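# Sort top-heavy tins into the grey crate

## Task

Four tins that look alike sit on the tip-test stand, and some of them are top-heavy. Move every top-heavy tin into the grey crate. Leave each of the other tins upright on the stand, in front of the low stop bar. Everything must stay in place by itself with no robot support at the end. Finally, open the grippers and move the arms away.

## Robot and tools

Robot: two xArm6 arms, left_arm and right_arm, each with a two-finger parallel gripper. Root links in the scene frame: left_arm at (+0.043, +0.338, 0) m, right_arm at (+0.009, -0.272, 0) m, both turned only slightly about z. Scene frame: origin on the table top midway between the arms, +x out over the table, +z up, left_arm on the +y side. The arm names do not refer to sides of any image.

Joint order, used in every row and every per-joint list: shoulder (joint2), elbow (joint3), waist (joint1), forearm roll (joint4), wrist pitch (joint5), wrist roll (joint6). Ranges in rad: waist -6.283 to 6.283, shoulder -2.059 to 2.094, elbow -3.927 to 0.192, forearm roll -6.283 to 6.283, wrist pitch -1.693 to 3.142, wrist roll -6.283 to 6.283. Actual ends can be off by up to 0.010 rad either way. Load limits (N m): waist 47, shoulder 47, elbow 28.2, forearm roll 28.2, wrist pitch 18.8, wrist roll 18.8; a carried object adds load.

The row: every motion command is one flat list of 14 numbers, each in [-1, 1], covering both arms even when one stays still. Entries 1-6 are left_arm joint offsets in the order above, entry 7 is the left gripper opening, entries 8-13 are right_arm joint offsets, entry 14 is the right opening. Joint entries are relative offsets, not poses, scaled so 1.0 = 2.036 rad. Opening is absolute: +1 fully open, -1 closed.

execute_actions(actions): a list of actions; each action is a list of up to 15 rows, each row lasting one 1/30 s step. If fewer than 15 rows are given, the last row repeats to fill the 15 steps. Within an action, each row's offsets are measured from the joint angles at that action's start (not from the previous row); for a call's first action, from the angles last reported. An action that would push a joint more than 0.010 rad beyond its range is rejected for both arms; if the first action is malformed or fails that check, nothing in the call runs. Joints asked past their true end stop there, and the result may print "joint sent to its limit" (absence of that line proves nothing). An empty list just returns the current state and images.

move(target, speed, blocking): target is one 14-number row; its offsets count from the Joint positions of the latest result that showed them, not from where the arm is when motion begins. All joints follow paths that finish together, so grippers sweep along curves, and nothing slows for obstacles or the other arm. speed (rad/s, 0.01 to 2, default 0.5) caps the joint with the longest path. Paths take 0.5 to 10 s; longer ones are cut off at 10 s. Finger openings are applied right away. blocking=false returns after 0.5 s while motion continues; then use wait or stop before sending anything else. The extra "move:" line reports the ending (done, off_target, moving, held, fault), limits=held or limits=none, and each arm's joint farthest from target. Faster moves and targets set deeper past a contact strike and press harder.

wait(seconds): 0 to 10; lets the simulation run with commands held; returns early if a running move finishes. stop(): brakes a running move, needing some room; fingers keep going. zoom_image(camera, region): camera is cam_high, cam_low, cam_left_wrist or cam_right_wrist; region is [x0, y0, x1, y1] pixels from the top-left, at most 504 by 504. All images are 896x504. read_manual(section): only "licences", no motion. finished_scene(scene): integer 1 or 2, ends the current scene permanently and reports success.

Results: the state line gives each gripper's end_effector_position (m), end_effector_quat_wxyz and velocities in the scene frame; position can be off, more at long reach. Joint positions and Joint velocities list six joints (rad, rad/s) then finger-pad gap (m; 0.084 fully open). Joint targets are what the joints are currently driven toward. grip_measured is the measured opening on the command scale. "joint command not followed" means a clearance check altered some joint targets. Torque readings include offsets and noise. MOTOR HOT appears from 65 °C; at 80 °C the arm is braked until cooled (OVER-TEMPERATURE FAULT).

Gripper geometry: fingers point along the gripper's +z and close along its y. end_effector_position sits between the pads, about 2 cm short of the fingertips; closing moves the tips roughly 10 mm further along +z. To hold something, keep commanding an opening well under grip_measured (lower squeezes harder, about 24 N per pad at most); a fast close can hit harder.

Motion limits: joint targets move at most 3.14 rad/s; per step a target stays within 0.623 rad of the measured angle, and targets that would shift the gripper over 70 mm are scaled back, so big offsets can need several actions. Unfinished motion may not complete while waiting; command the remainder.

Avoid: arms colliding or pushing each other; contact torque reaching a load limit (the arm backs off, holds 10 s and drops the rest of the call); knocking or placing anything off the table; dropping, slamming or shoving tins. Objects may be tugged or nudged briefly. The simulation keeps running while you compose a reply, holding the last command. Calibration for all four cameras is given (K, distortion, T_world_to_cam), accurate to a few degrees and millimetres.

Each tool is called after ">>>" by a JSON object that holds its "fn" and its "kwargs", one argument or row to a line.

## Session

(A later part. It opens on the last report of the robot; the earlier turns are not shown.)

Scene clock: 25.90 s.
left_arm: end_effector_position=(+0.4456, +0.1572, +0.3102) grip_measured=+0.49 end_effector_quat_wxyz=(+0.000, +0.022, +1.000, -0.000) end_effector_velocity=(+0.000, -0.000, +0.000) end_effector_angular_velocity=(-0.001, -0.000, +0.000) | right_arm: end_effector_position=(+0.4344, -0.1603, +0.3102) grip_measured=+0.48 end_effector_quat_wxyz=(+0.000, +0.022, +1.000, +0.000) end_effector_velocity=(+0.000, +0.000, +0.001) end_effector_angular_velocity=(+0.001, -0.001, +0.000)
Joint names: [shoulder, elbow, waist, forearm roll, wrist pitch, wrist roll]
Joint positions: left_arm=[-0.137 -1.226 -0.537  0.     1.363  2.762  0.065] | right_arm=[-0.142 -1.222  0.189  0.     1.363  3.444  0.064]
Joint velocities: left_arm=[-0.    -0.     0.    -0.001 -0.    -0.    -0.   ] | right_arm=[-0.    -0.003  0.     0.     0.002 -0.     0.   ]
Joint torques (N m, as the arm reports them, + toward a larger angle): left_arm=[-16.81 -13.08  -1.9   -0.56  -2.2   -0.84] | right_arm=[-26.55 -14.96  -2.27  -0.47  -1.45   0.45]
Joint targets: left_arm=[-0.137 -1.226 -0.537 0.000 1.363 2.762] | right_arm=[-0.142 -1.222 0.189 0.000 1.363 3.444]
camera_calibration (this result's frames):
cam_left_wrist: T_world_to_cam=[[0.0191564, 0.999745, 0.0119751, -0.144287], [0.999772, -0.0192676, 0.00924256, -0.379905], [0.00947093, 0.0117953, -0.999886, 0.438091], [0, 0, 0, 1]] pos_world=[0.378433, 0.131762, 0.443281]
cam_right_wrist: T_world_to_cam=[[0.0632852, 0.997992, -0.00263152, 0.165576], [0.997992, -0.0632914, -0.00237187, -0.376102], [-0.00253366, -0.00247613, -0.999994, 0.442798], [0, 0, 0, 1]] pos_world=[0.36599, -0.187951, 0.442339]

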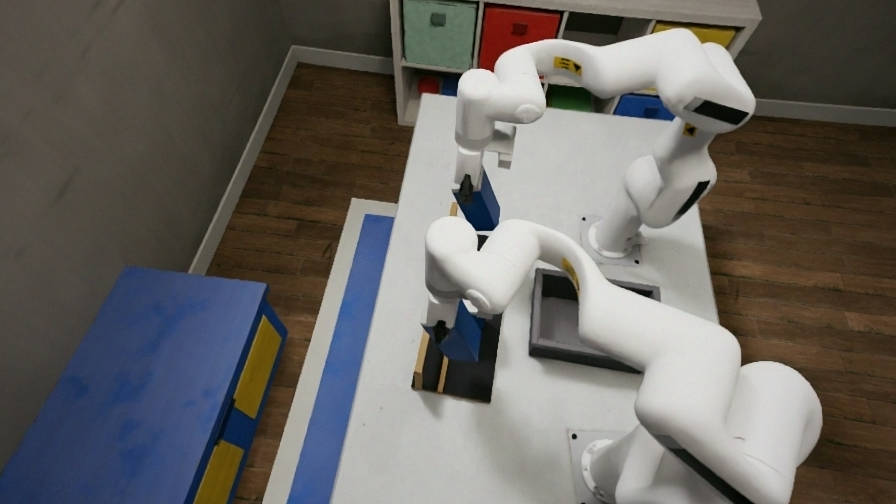

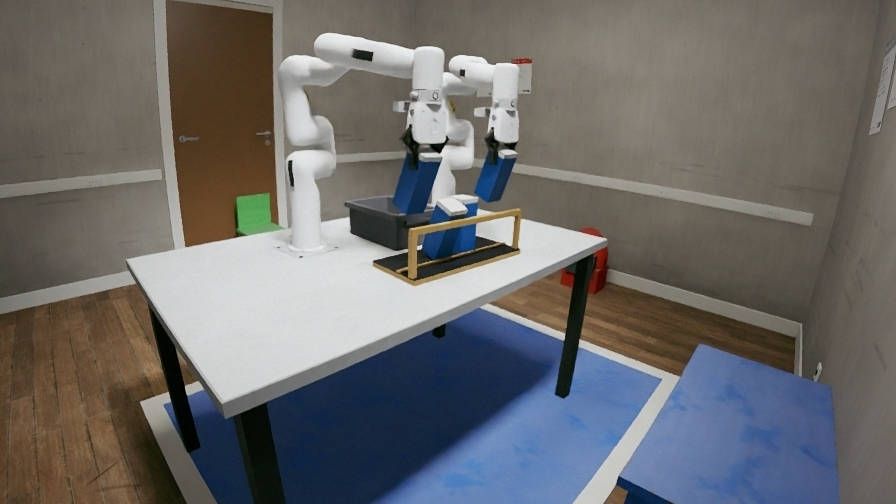

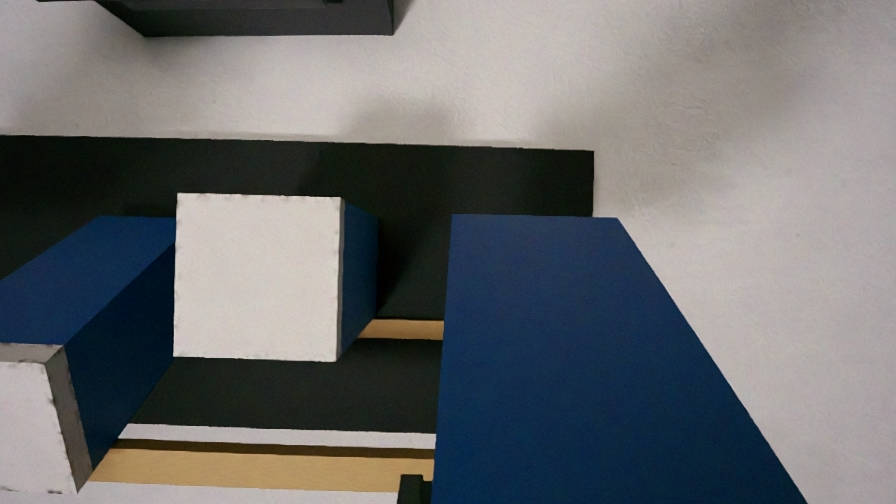

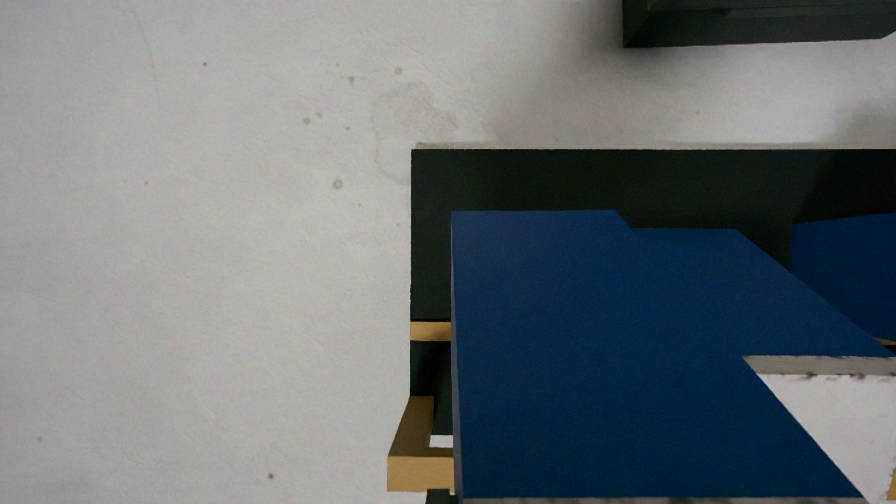

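>>> {"fn": "move", "kwargs": {
  "target": [-0.3944,0.3540,-0.0737,0,-0.1560,0.1864,-0.2, -0.0351,-0.0057,0,0,0.06,-1.0,-0.2],
  "speed": 1.2
}}

Scene clock: 31.93 s.
left_arm: end_effector_position=(+0.3115, +0.1652, +0.3103) grip_measured=+0.49 end_effector_quat_wxyz=(+0.191, +0.277, +0.940, -0.056) end_effector_velocity=(+0.000, -0.000, +0.001) end_effector_angular_velocity=(-0.001, -0.002, -0.000) | right_arm: end_effector_position=(+0.4033, -0.1685, +0.3367) grip_measured=+0.48 end_effector_quat_wxyz=(+0.014, +0.839, -0.544, -0.013) end_effector_velocity=(-0.000, +0.000, +0.000) end_effector_angular_velocity=(+0.001, +0.000, +0.003)
Joint names: [shoulder, elbow, waist, forearm roll, wrist pitch, wrist roll]
Joint positions: left_arm=[-0.94  -0.506 -0.687  0.     1.046  3.142  0.065] | right_arm=[-0.213 -1.233  0.189  0.     1.485  1.408  0.064]
Joint velocities: left_arm=[-0.002 -0.    -0.    -0.    -0.001  0.    -0.   ] | right_arm=[-0.001  0.     0.001  0.001  0.001 -0.003 -0.   ]
Joint torques (N m, as the arm reports them, + toward a larger angle): left_arm=[ -3.51 -13.64  -1.65  -0.62  -3.48  -0.97] | right_arm=[-24.58 -15.    -1.97  -0.71  -1.41   0.52]
Joint targets: left_arm=[-0.940 -0.506 -0.687 0.000 1.046 3.142] | right_arm=[-0.213 -1.233 0.189 0.000 1.485 1.408]
move: done; limits=none; left_arm: farthest joint: the elbow, 0.001 radians from its target (0.721 radians at the start); right_arm: farthest joint: the waist, 0.000 radians from its target (0.000 radians at the start)
camera_calibration (this result's frames):
cam_left_wrist: T_world_to_cam=[[0.519088, 0.854719, 0.0017446, -0.278349], [0.783917, -0.4769, 0.397543, -0.223304], [0.340619, -0.204992, -0.917582, 0.346497], [0, 0, 0, 1]] pos_world=[0.201516, 0.202446, 0.407198]
cam_right_wrist: T_world_to_cam=[[-0.91993, -0.390532, 0.0348321, 0.325665], [-0.390669, 0.920526, 0.00307963, 0.378496], [-0.0332665, -0.0107748, -0.999388, 0.479969], [0, 0, 0, 1]] pos_world=[0.463422, -0.216061, 0.467167]

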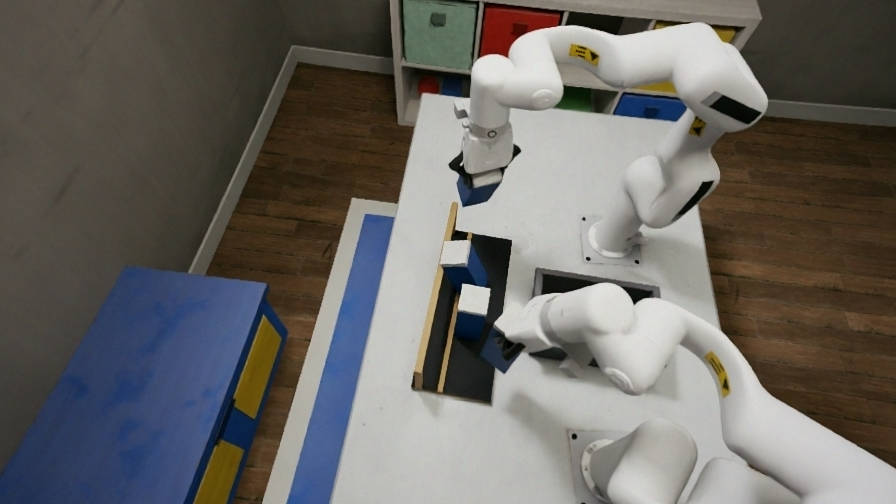

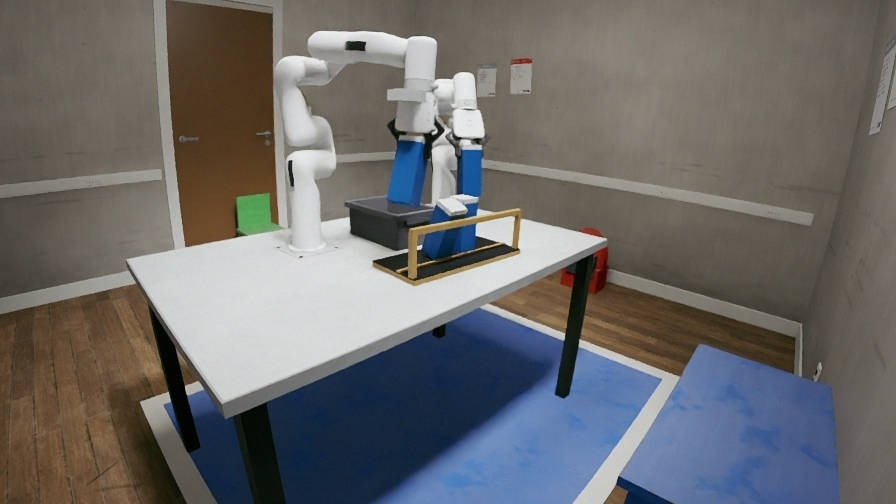

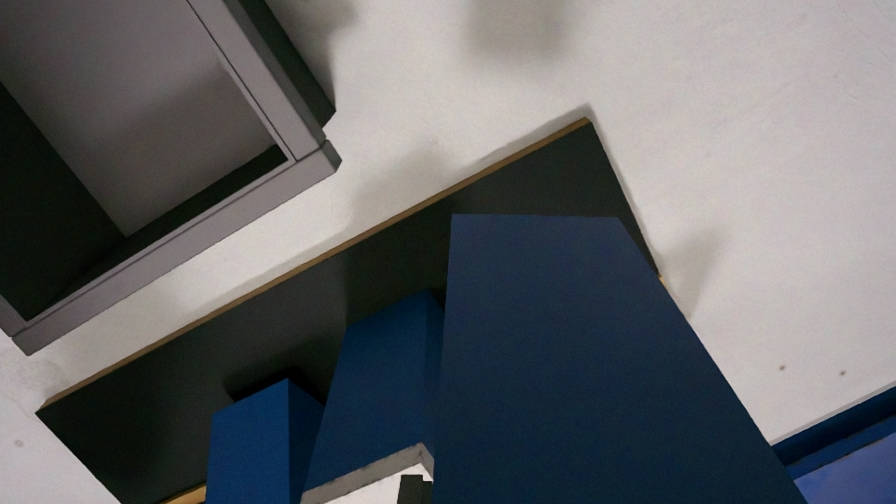

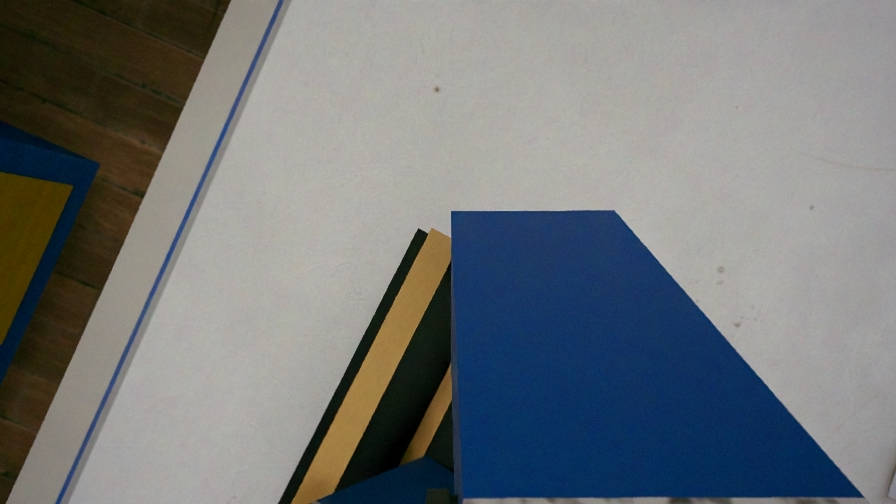

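>>> {"fn": "move", "kwargs": {
  "target": [0,0,-0.2893,0,0,0,-0.2, 0,0,0,0,0.1778,-0.6916,-0.2],
  "speed": 1.2
}}

>>> {"fn": "move", "kwargs": {
  "target": [0.0657,0.1921,0,0,-0.2578,0,-0.2, 0,0,0,0,0,0,-0.2],
  "speed": 0.5
}}

Scene clock: 34.37 s.
left_arm: end_effector_position=(+0.1702, +0.0454, +0.3103) grip_measured=+0.49 end_effector_quat_wxyz=(+0.166, +0.538, +0.819, -0.109) end_effector_velocity=(-0.000, -0.000, +0.000) end_effector_angular_velocity=(-0.001, +0.000, -0.001) | right_arm: end_effector_position=(+0.3121, -0.1925, +0.3297) grip_measured=+0.48 end_effector_quat_wxyz=(+0.025, +0.972, +0.125, -0.197) end_effector_velocity=(+0.000, -0.000, +0.001) end_effector_angular_velocity=(+0.003, -0.002, +0.001)
Joint names: [shoulder, elbow, waist, forearm roll, wrist pitch, wrist roll]
Joint positions: left_arm=[-0.94  -0.506 -1.276  0.     1.046  3.142  0.065] | right_arm=[-0.213 -1.234  0.188  0.     1.847  0.001  0.064]
Joint velocities: left_arm=[ 0.    -0.001 -0.001 -0.001 -0.    -0.    -0.   ] | right_arm=[-0.002 -0.001 -0.002  0.001  0.    -0.003 -0.   ]
Joint torques (N m, as the arm reports them, + toward a larger angle): left_arm=[ -3.56 -13.87  -1.63  -0.63  -3.56  -0.77] | right_arm=[-23.   -14.03  -2.06  -0.48  -0.51   0.4 ]
Joint targets: left_arm=[-0.940 -0.506 -1.276 0.000 1.046 3.142] | right_arm=[-0.213 -1.233 0.189 0.000 1.847 0.000]
move: done; limits=none; left_arm: farthest joint: the waist, 0.000 radians from its target (0.589 radians at the start); right_arm: farthest joint: the waist, 0.001 radians from its target (0.000 radians at the start)
camera_calibration (this result's frames):
cam_left_wrist: T_world_to_cam=[[0.90632, 0.422587, 0.00175459, -0.148885], [0.387127, -0.83192, 0.397544, -0.0860652], [0.169457, -0.359623, -0.917581, 0.406201], [0, 0, 0, 1]] pos_world=[0.0994226, 0.137397, 0.407198]
cam_right_wrist: T_world_to_cam=[[0.236222, -0.971691, 0.00406402, -0.229881], [-0.896332, -0.216283, 0.387054, 0.177329], [-0.375217, -0.0950731, -0.922048, 0.534677], [0, 0, 0, 1]] pos_world=[0.413869, -0.134187, 0.425296]

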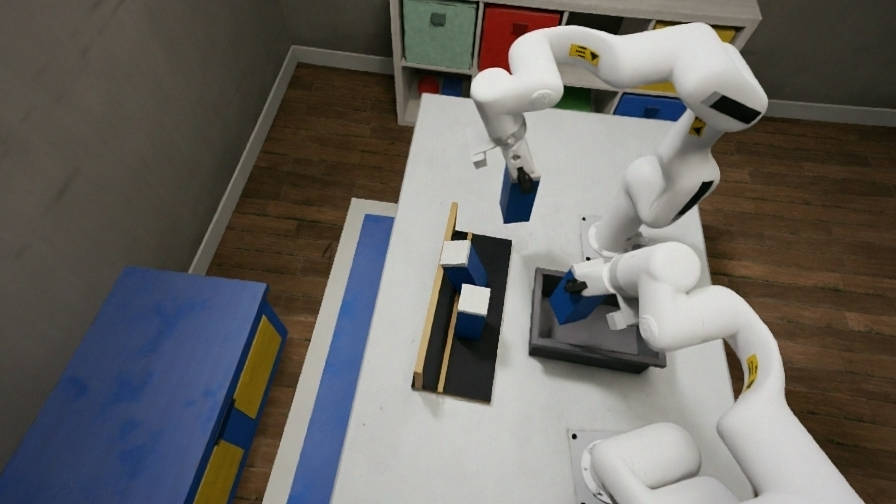

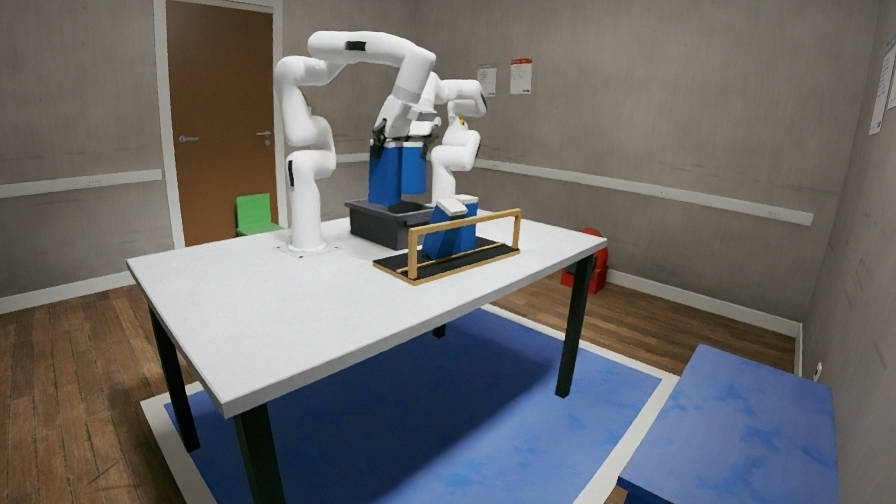

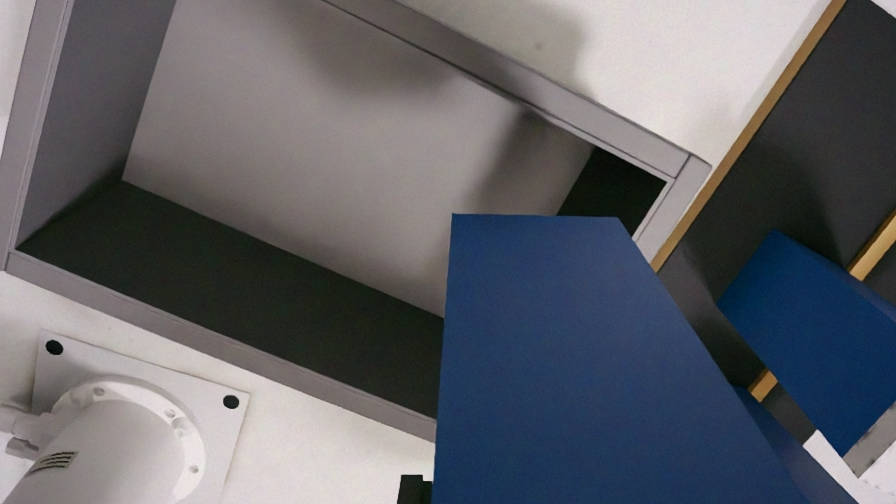

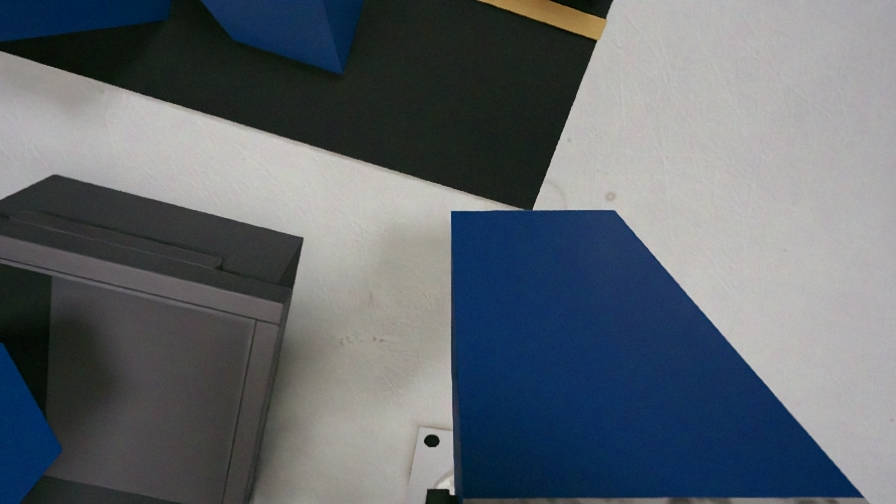

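Scene clock: 36.07 s.
left_arm: end_effector_position=(+0.1703, +0.0452, +0.1553) grip_measured=+0.49 end_effector_quat_wxyz=(+0.166, +0.538, +0.819, -0.109) end_effector_velocity=(+0.000, +0.000, -0.001) end_effector_angular_velocity=(+0.000, +0.000, +0.001) | right_arm: end_effector_position=(+0.3121, -0.1925, +0.3297) grip_measured=+0.48 end_effector_quat_wxyz=(+0.025, +0.972, +0.125, -0.197) end_effector_velocity=(-0.000, +0.000, -0.000) end_effector_angular_velocity=(-0.001, +0.001, +0.001)
Joint names: [shoulder, elbow, waist, forearm roll, wrist pitch, wrist roll]
Joint positions: left_arm=[-0.807 -0.115 -1.276  0.     0.521  3.142  0.065] | right_arm=[-0.213 -1.234  0.188  0.     1.847  0.001  0.064]
Joint velocities: left_arm=[ 0.     0.002  0.001 -0.    -0.002 -0.    -0.   ] | right_arm=[-0.     0.001  0.001 -0.001  0.001  0.001 -0.   ]
Joint torques (N m, as the arm reports them, + toward a larger angle): left_arm=[ -4.44 -12.96  -1.62  -0.57  -3.49  -0.88] | right_arm=[-23.07 -14.04  -2.06  -0.51  -0.5    0.44]
Joint targets: left_arm=[-0.806 -0.115 -1.276 0.000 0.521 3.142] | right_arm=[-0.213 -1.234 0.188 0.000 1.847 0.001]
move: done; limits=none; left_arm: farthest joint: the waist, 0.000 radians from its target (0.000 radians at the start); right_arm: farthest joint: the waist, 0.000 radians from its target (0.000 radians at the start)
camera_calibration (this result's frames):
cam_left_wrist: T_world_to_cam=[[0.906351, 0.422521, 0.00171085, -0.148585], [0.387014, -0.831795, 0.397915, -0.0246683], [0.169551, -0.359989, -0.917421, 0.26392], [0, 0, 0, 1]] pos_world=[0.0994691, 0.13727, 0.252196]
cam_right_wrist: T_world_to_cam=[[0.236222, -0.971691, 0.00406378, -0.229881], [-0.896332, -0.216283, 0.387054, 0.177329], [-0.375217, -0.0950729, -0.922048, 0.534677], [0, 0, 0, 1]] pos_world=[0.413869, -0.134187, 0.425296]

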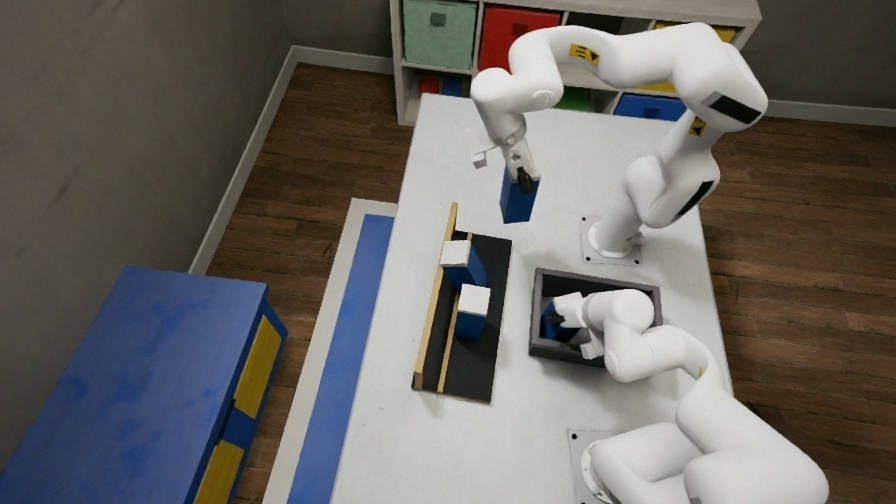

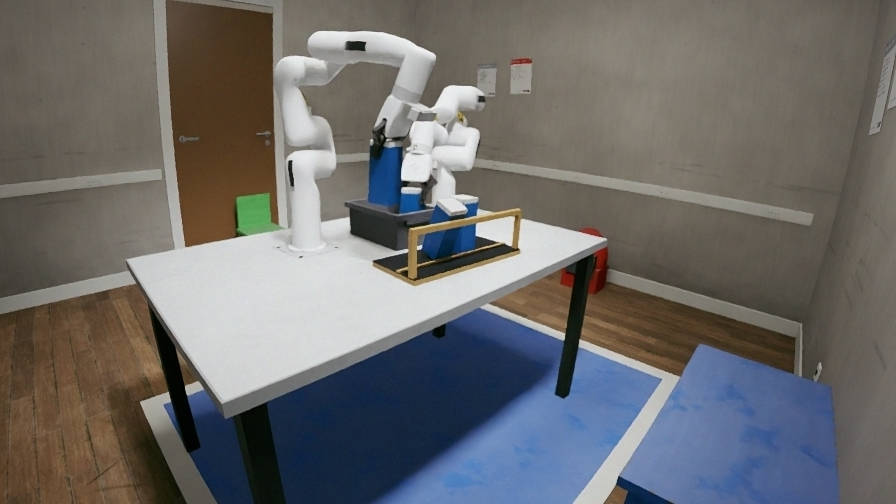

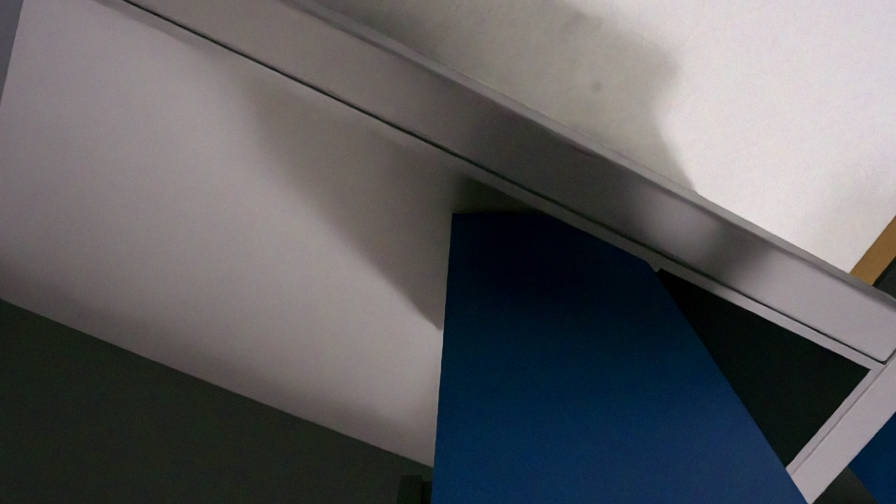

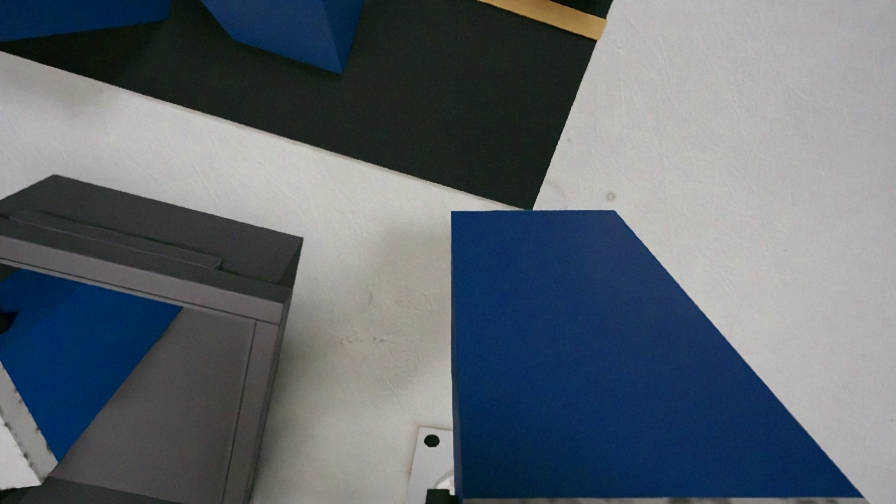

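>>> {"fn": "move", "kwargs": {
  "target": [0,0,0,0,0,0,1, 0.0105,-0.067,0,0,0.0565,0,-0.2],
  "speed": 0.4
}}

>>> {"fn": "move", "kwargs": {
  "target": [-0.0657,-0.1921,0,0,0.2578,0,1, 0,0,0,0,0,0,-0.2],
  "speed": 0.9
}}

Scene clock: 37.70 s.
left_arm: end_effector_position=(+0.1703, +0.0452, +0.1553) grip_measured=+1.00 end_effector_quat_wxyz=(+0.166, +0.538, +0.819, -0.109) end_effector_velocity=(+0.000, +0.000, -0.000) end_effector_angular_velocity=(-0.000, +0.000, +0.001) | right_arm: end_effector_position=(+0.3120, -0.1925, +0.3695) grip_measured=+0.48 end_effector_quat_wxyz=(+0.025, +0.972, +0.125, -0.197) end_effector_velocity=(-0.000, -0.000, +0.001) end_effector_angular_velocity=(-0.000, -0.001, +0.001)
Joint names: [shoulder, elbow, waist, forearm roll, wrist pitch, wrist roll]
Joint positions: left_arm=[-0.807 -0.115 -1.276  0.     0.521  3.142  0.084] | right_arm=[-0.192 -1.369  0.188  0.     1.962  0.001  0.064]
Joint velocities: left_arm=[-0.001  0.001  0.001 -0.    -0.    -0.    -0.   ] | right_arm=[-0.    -0.004  0.    -0.001  0.003 -0.001  0.   ]
Joint torques (N m, as the arm reports them, + toward a larger angle): left_arm=[ -4.   -11.78  -1.78  -0.47  -2.88  -0.87] | right_arm=[-23.21 -13.72  -2.09  -0.55  -0.54   0.4 ]
Joint targets: left_arm=[-0.807 -0.115 -1.276 0.000 0.521 3.142] | right_arm=[-0.192 -1.370 0.188 0.000 1.962 0.001]
move: done; limits=none; left_arm: farthest joint: the waist, 0.000 radians from its target (0.000 radians at the start); right_arm: farthest joint: the elbow, 0.001 radians from its target (0.137 radians at the start)
camera_calibration (this result's frames):
cam_left_wrist: T_world_to_cam=[[0.906352, 0.42252, 0.00171049, -0.148584], [0.387012, -0.831794, 0.397919, -0.02467], [0.169552, -0.359993, -0.917419, 0.263921], [0, 0, 0, 1]] pos_world=[0.099469, 0.137269, 0.252197]
cam_right_wrist: T_world_to_cam=[[0.236268, -0.971679, 0.00406411, -0.230057], [-0.896218, -0.216299, 0.387308, 0.161677], [-0.37546, -0.0951507, -0.921942, 0.57138], [0, 0, 0, 1]] pos_world=[0.413783, -0.134204, 0.465095]

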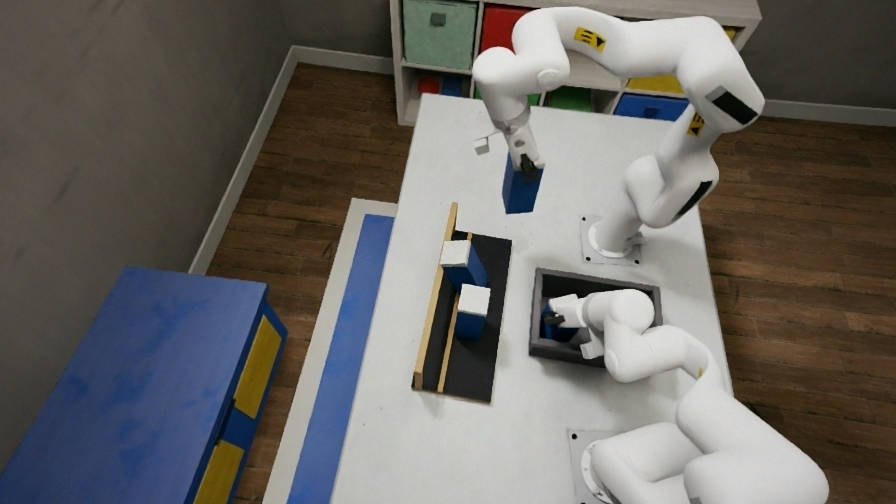

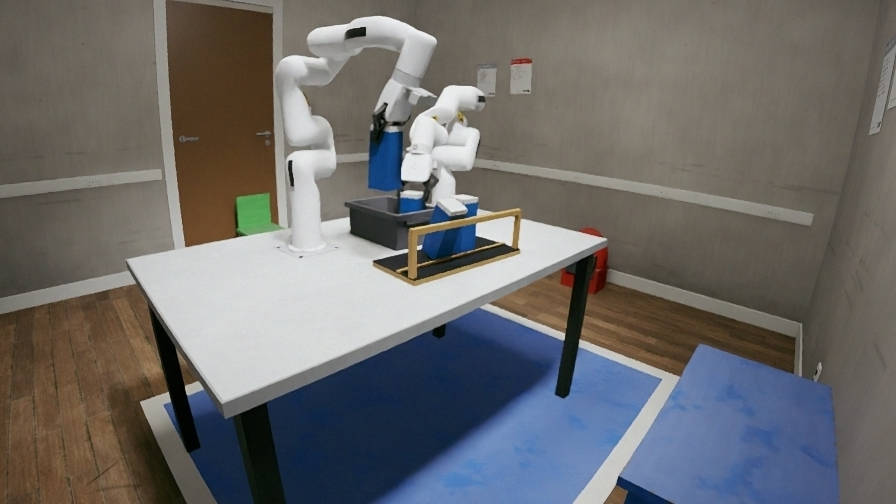

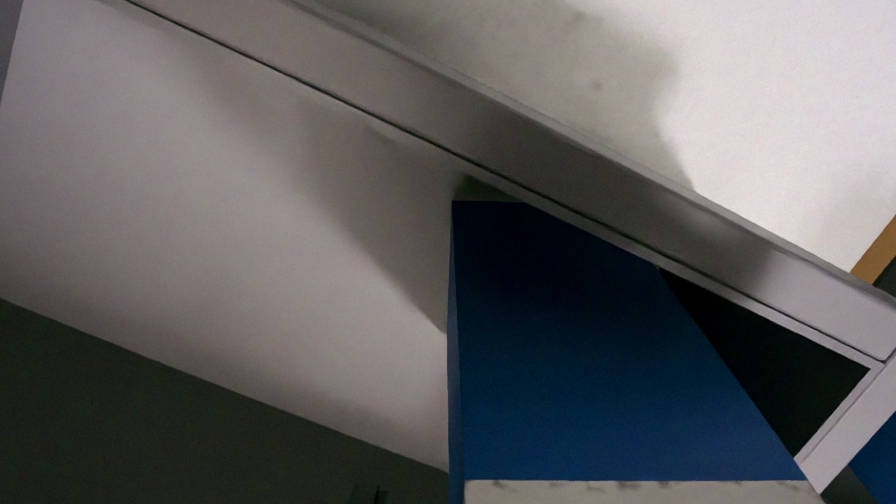

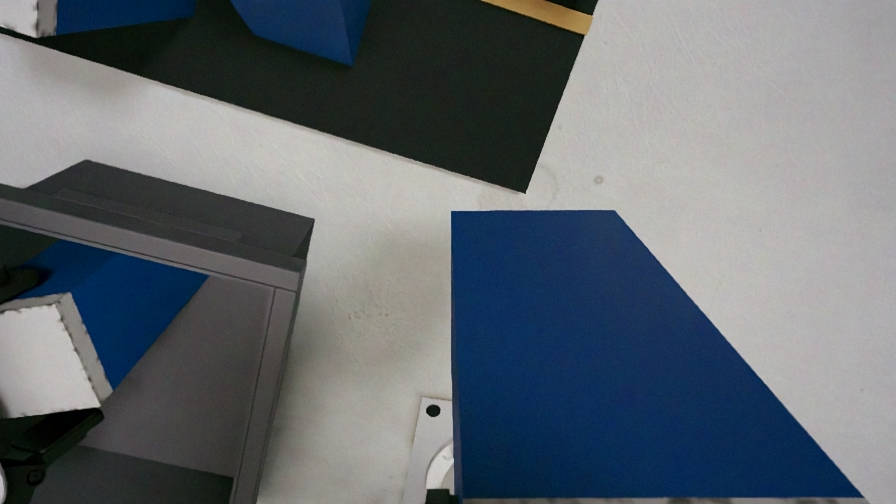

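Scene clock: 39.03 s.
left_arm: end_effector_position=(+0.1702, +0.0454, +0.3103) grip_measured=+1.00 end_effector_quat_wxyz=(+0.166, +0.538, +0.819, -0.109) end_effector_velocity=(-0.000, -0.000, +0.002) end_effector_angular_velocity=(-0.004, -0.002, -0.001) | right_arm: end_effector_position=(+0.3120, -0.1925, +0.3695) grip_measured=+0.48 end_effector_quat_wxyz=(+0.025, +0.972, +0.125, -0.197) end_effector_velocity=(+0.000, -0.000, +0.000) end_effector_angular_velocity=(+0.001, -0.001, -0.001)
Joint names: [shoulder, elbow, waist, forearm roll, wrist pitch, wrist roll]
Joint positions: left_arm=[-0.94  -0.506 -1.276  0.     1.046  3.142  0.084] | right_arm=[-0.192 -1.369  0.188  0.     1.962  0.001  0.064]
Joint velocities: left_arm=[-0.002 -0.004 -0.    -0.     0.002  0.     0.   ] | right_arm=[-0.    -0.    -0.002  0.001 -0.    -0.     0.   ]
Joint torques (N m, as the arm reports them, + toward a larger angle): left_arm=[ -2.84 -12.52  -2.    -0.54  -2.89  -0.87] | right_arm=[-23.23 -13.77  -2.07  -0.56  -0.55   0.44]
Joint targets: left_arm=[-0.940 -0.506 -1.276 0.000 1.046 3.142] | right_arm=[-0.192 -1.369 0.188 0.000 1.962 0.001]
move: done; limits=none; left_arm: farthest joint: the shoulder, 0.001 radians from its target (0.134 radians at the start); right_arm: farthest joint: the waist, 0.000 radians from its target (0.000 radians at the start)
camera_calibration (this result's frames):
cam_left_wrist: T_world_to_cam=[[0.906321, 0.422586, 0.00175769, -0.148886], [0.387141, -0.831955, 0.397457, -0.0860182], [0.169422, -0.359543, -0.917619, 0.406176], [0, 0, 0, 1]] pos_world=[0.0994246, 0.137392, 0.407165]
cam_right_wrist: T_world_to_cam=[[0.236268, -0.971679, 0.00406409, -0.230057], [-0.896218, -0.216299, 0.387308, 0.161677], [-0.37546, -0.0951507, -0.921942, 0.57138], [0, 0, 0, 1]] pos_world=[0.413783, -0.134204, 0.465095]

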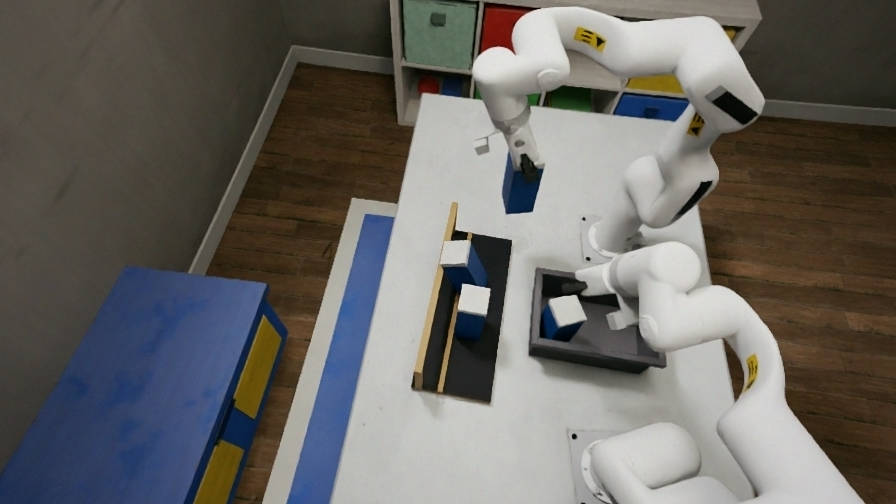

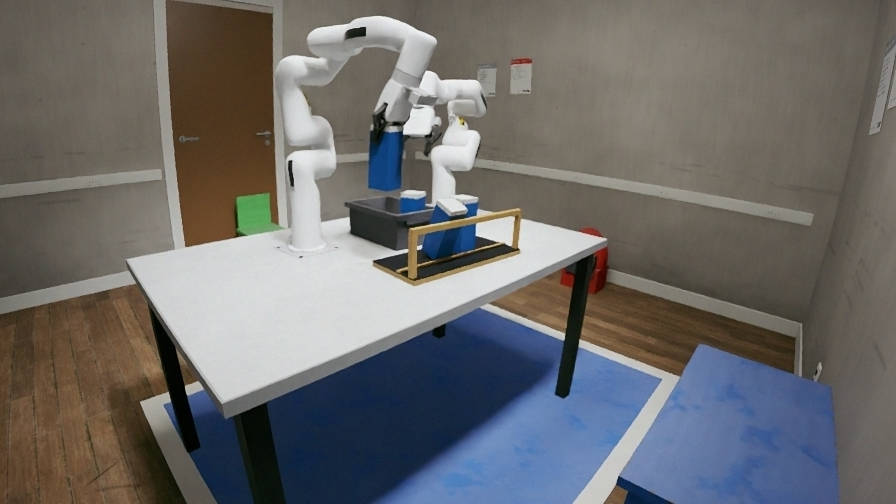

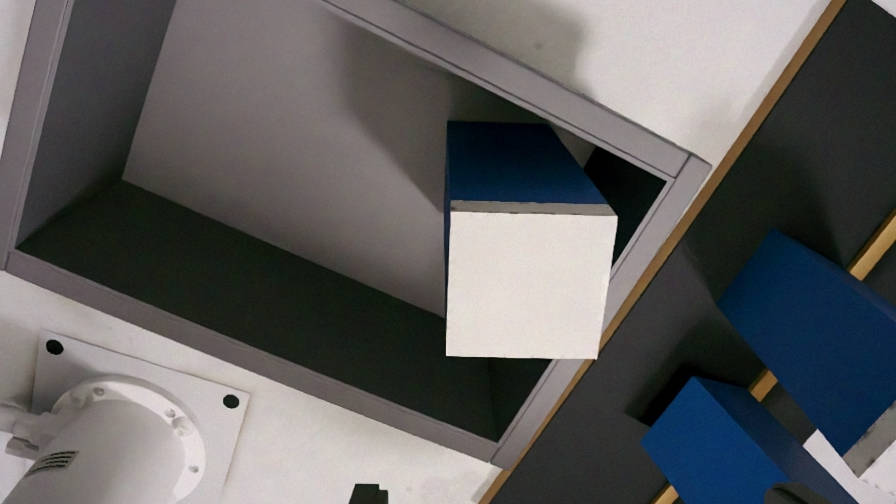

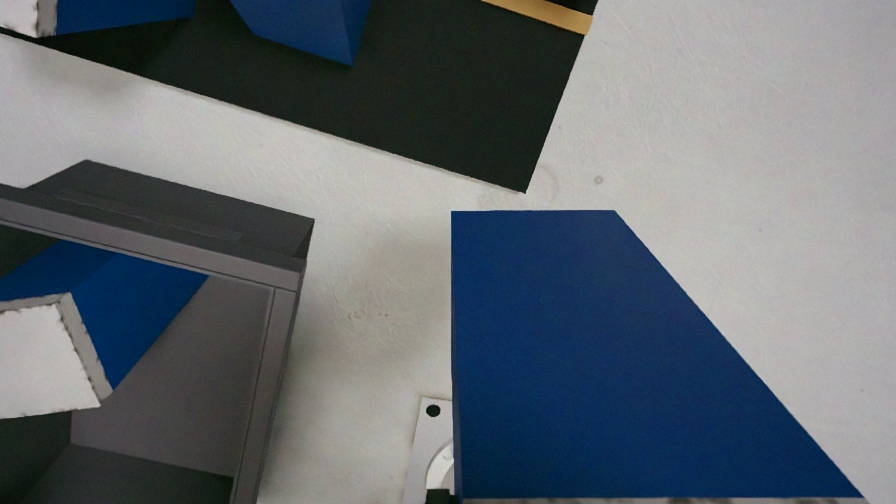

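>>> {"fn": "move", "kwargs": {
  "target": [0,0,0.72,0,0,0,1, 0,0,0.597,0,0,0,-0.2],
  "speed": 1.0
}}

Scene clock: 41.87 s.
left_arm: end_effector_position=(+0.3479, +0.4337, +0.3103) grip_measured=+1.00 end_effector_quat_wxyz=(+0.197, -0.148, +0.969, +0.030) end_effector_velocity=(-0.000, +0.001, -0.000) end_effector_angular_velocity=(+0.000, -0.000, +0.004) | right_arm: end_effector_position=(+0.0397, +0.0395, +0.3695) grip_measured=+0.48 end_effector_quat_wxyz=(+0.133, +0.726, +0.658, -0.148) end_effector_velocity=(-0.000, -0.000, +0.001) end_effector_angular_velocity=(+0.001, -0.000, +0.002)
Joint names: [shoulder, elbow, waist, forearm roll, wrist pitch, wrist roll]
Joint positions: left_arm=[-0.94  -0.506  0.189  0.     1.046  3.142  0.084] | right_arm=[-0.192 -1.369  1.403  0.     1.962  0.001  0.064]
Joint velocities: left_arm=[-0.     0.001  0.004  0.    -0.     0.    -0.   ] | right_arm=[-0.    -0.001  0.001 -0.     0.001 -0.001 -0.   ]
Joint torques (N m, as the arm reports them, + toward a larger angle): left_arm=[ -2.8  -12.5   -1.65  -0.76  -2.76  -0.81] | right_arm=[-23.25 -13.8   -2.16  -0.6   -0.57   0.44]
Joint targets: left_arm=[-0.940 -0.506 0.190 0.000 1.046 3.142] | right_arm=[-0.192 -1.369 1.404 0.000 1.962 0.001]
move: done; limits=none; left_arm: farthest joint: the waist, 0.000 radians from its target (1.466 radians at the start); right_arm: farthest joint: the waist, 0.000 radians from its target (1.215 radians at the start)
camera_calibration (this result's frames):
cam_left_wrist: T_world_to_cam=[[-0.324693, 0.945818, 0.001744, -0.27273], [0.86813, 0.29729, 0.397453, -0.488814], [0.3754, 0.130564, -0.917621, 0.231478], [0, 0, 0, 1]] pos_world=[0.248904, 0.373049, 0.407165]
cam_right_wrist: T_world_to_cam=[[0.993098, -0.117216, 0.00412172, -0.00409742], [-0.109654, -0.915408, 0.387303, -0.0357579], [-0.0416251, -0.385081, -0.921943, 0.489435], [0, 0, 0, 1]] pos_world=[0.0205209, 0.155259, 0.465097]

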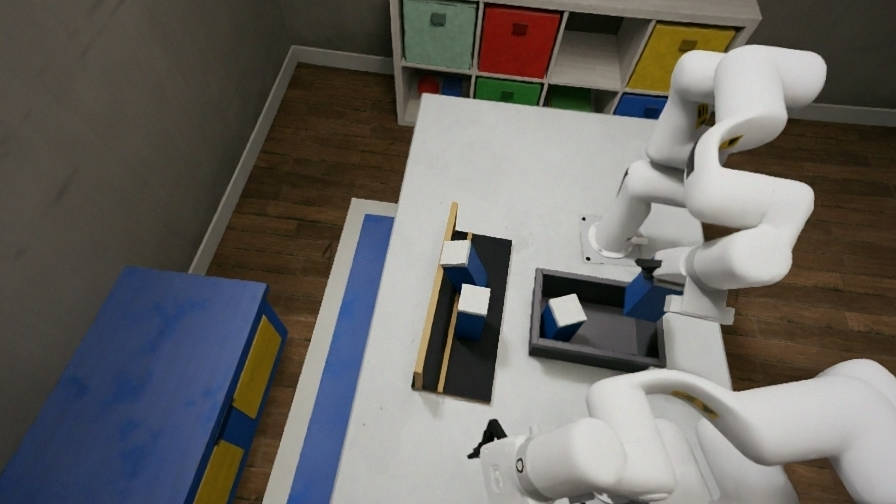

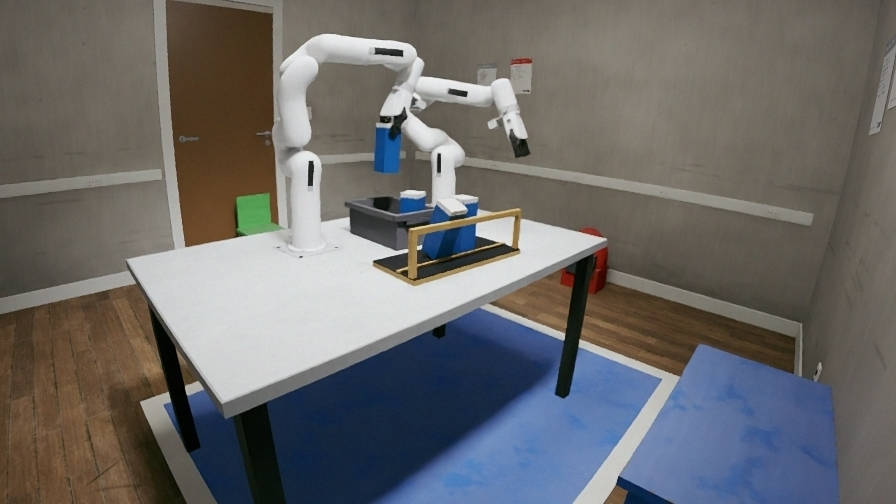

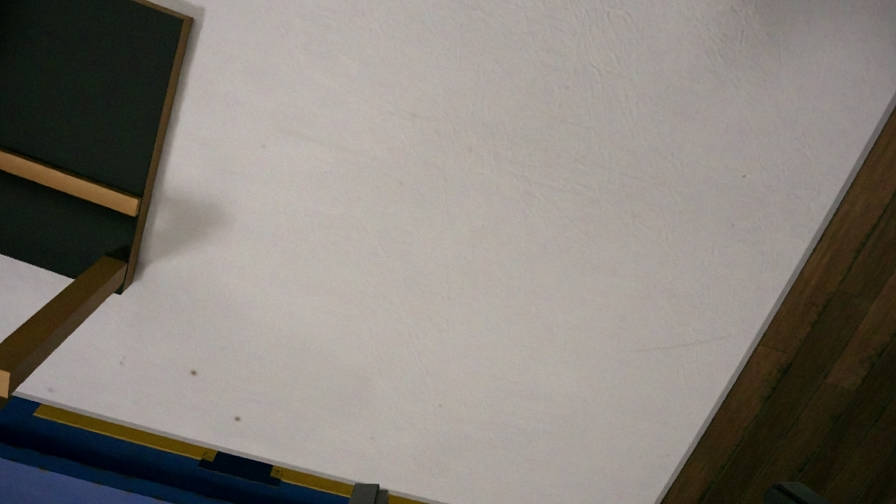

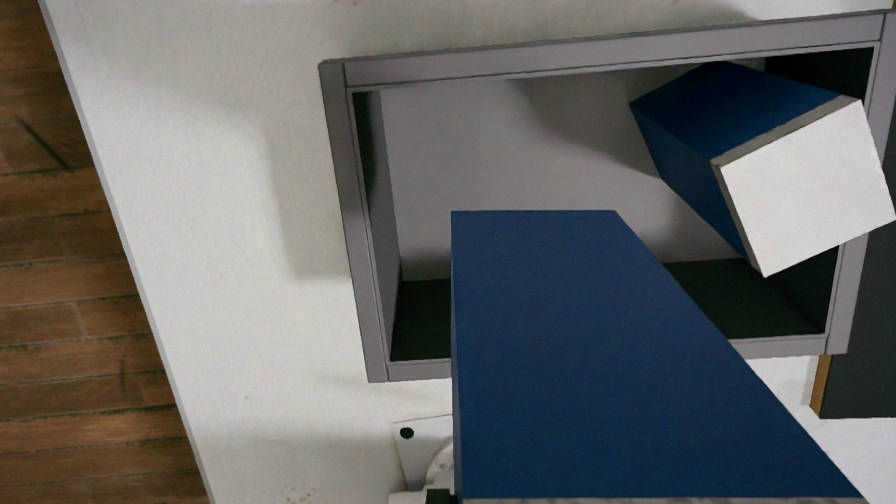

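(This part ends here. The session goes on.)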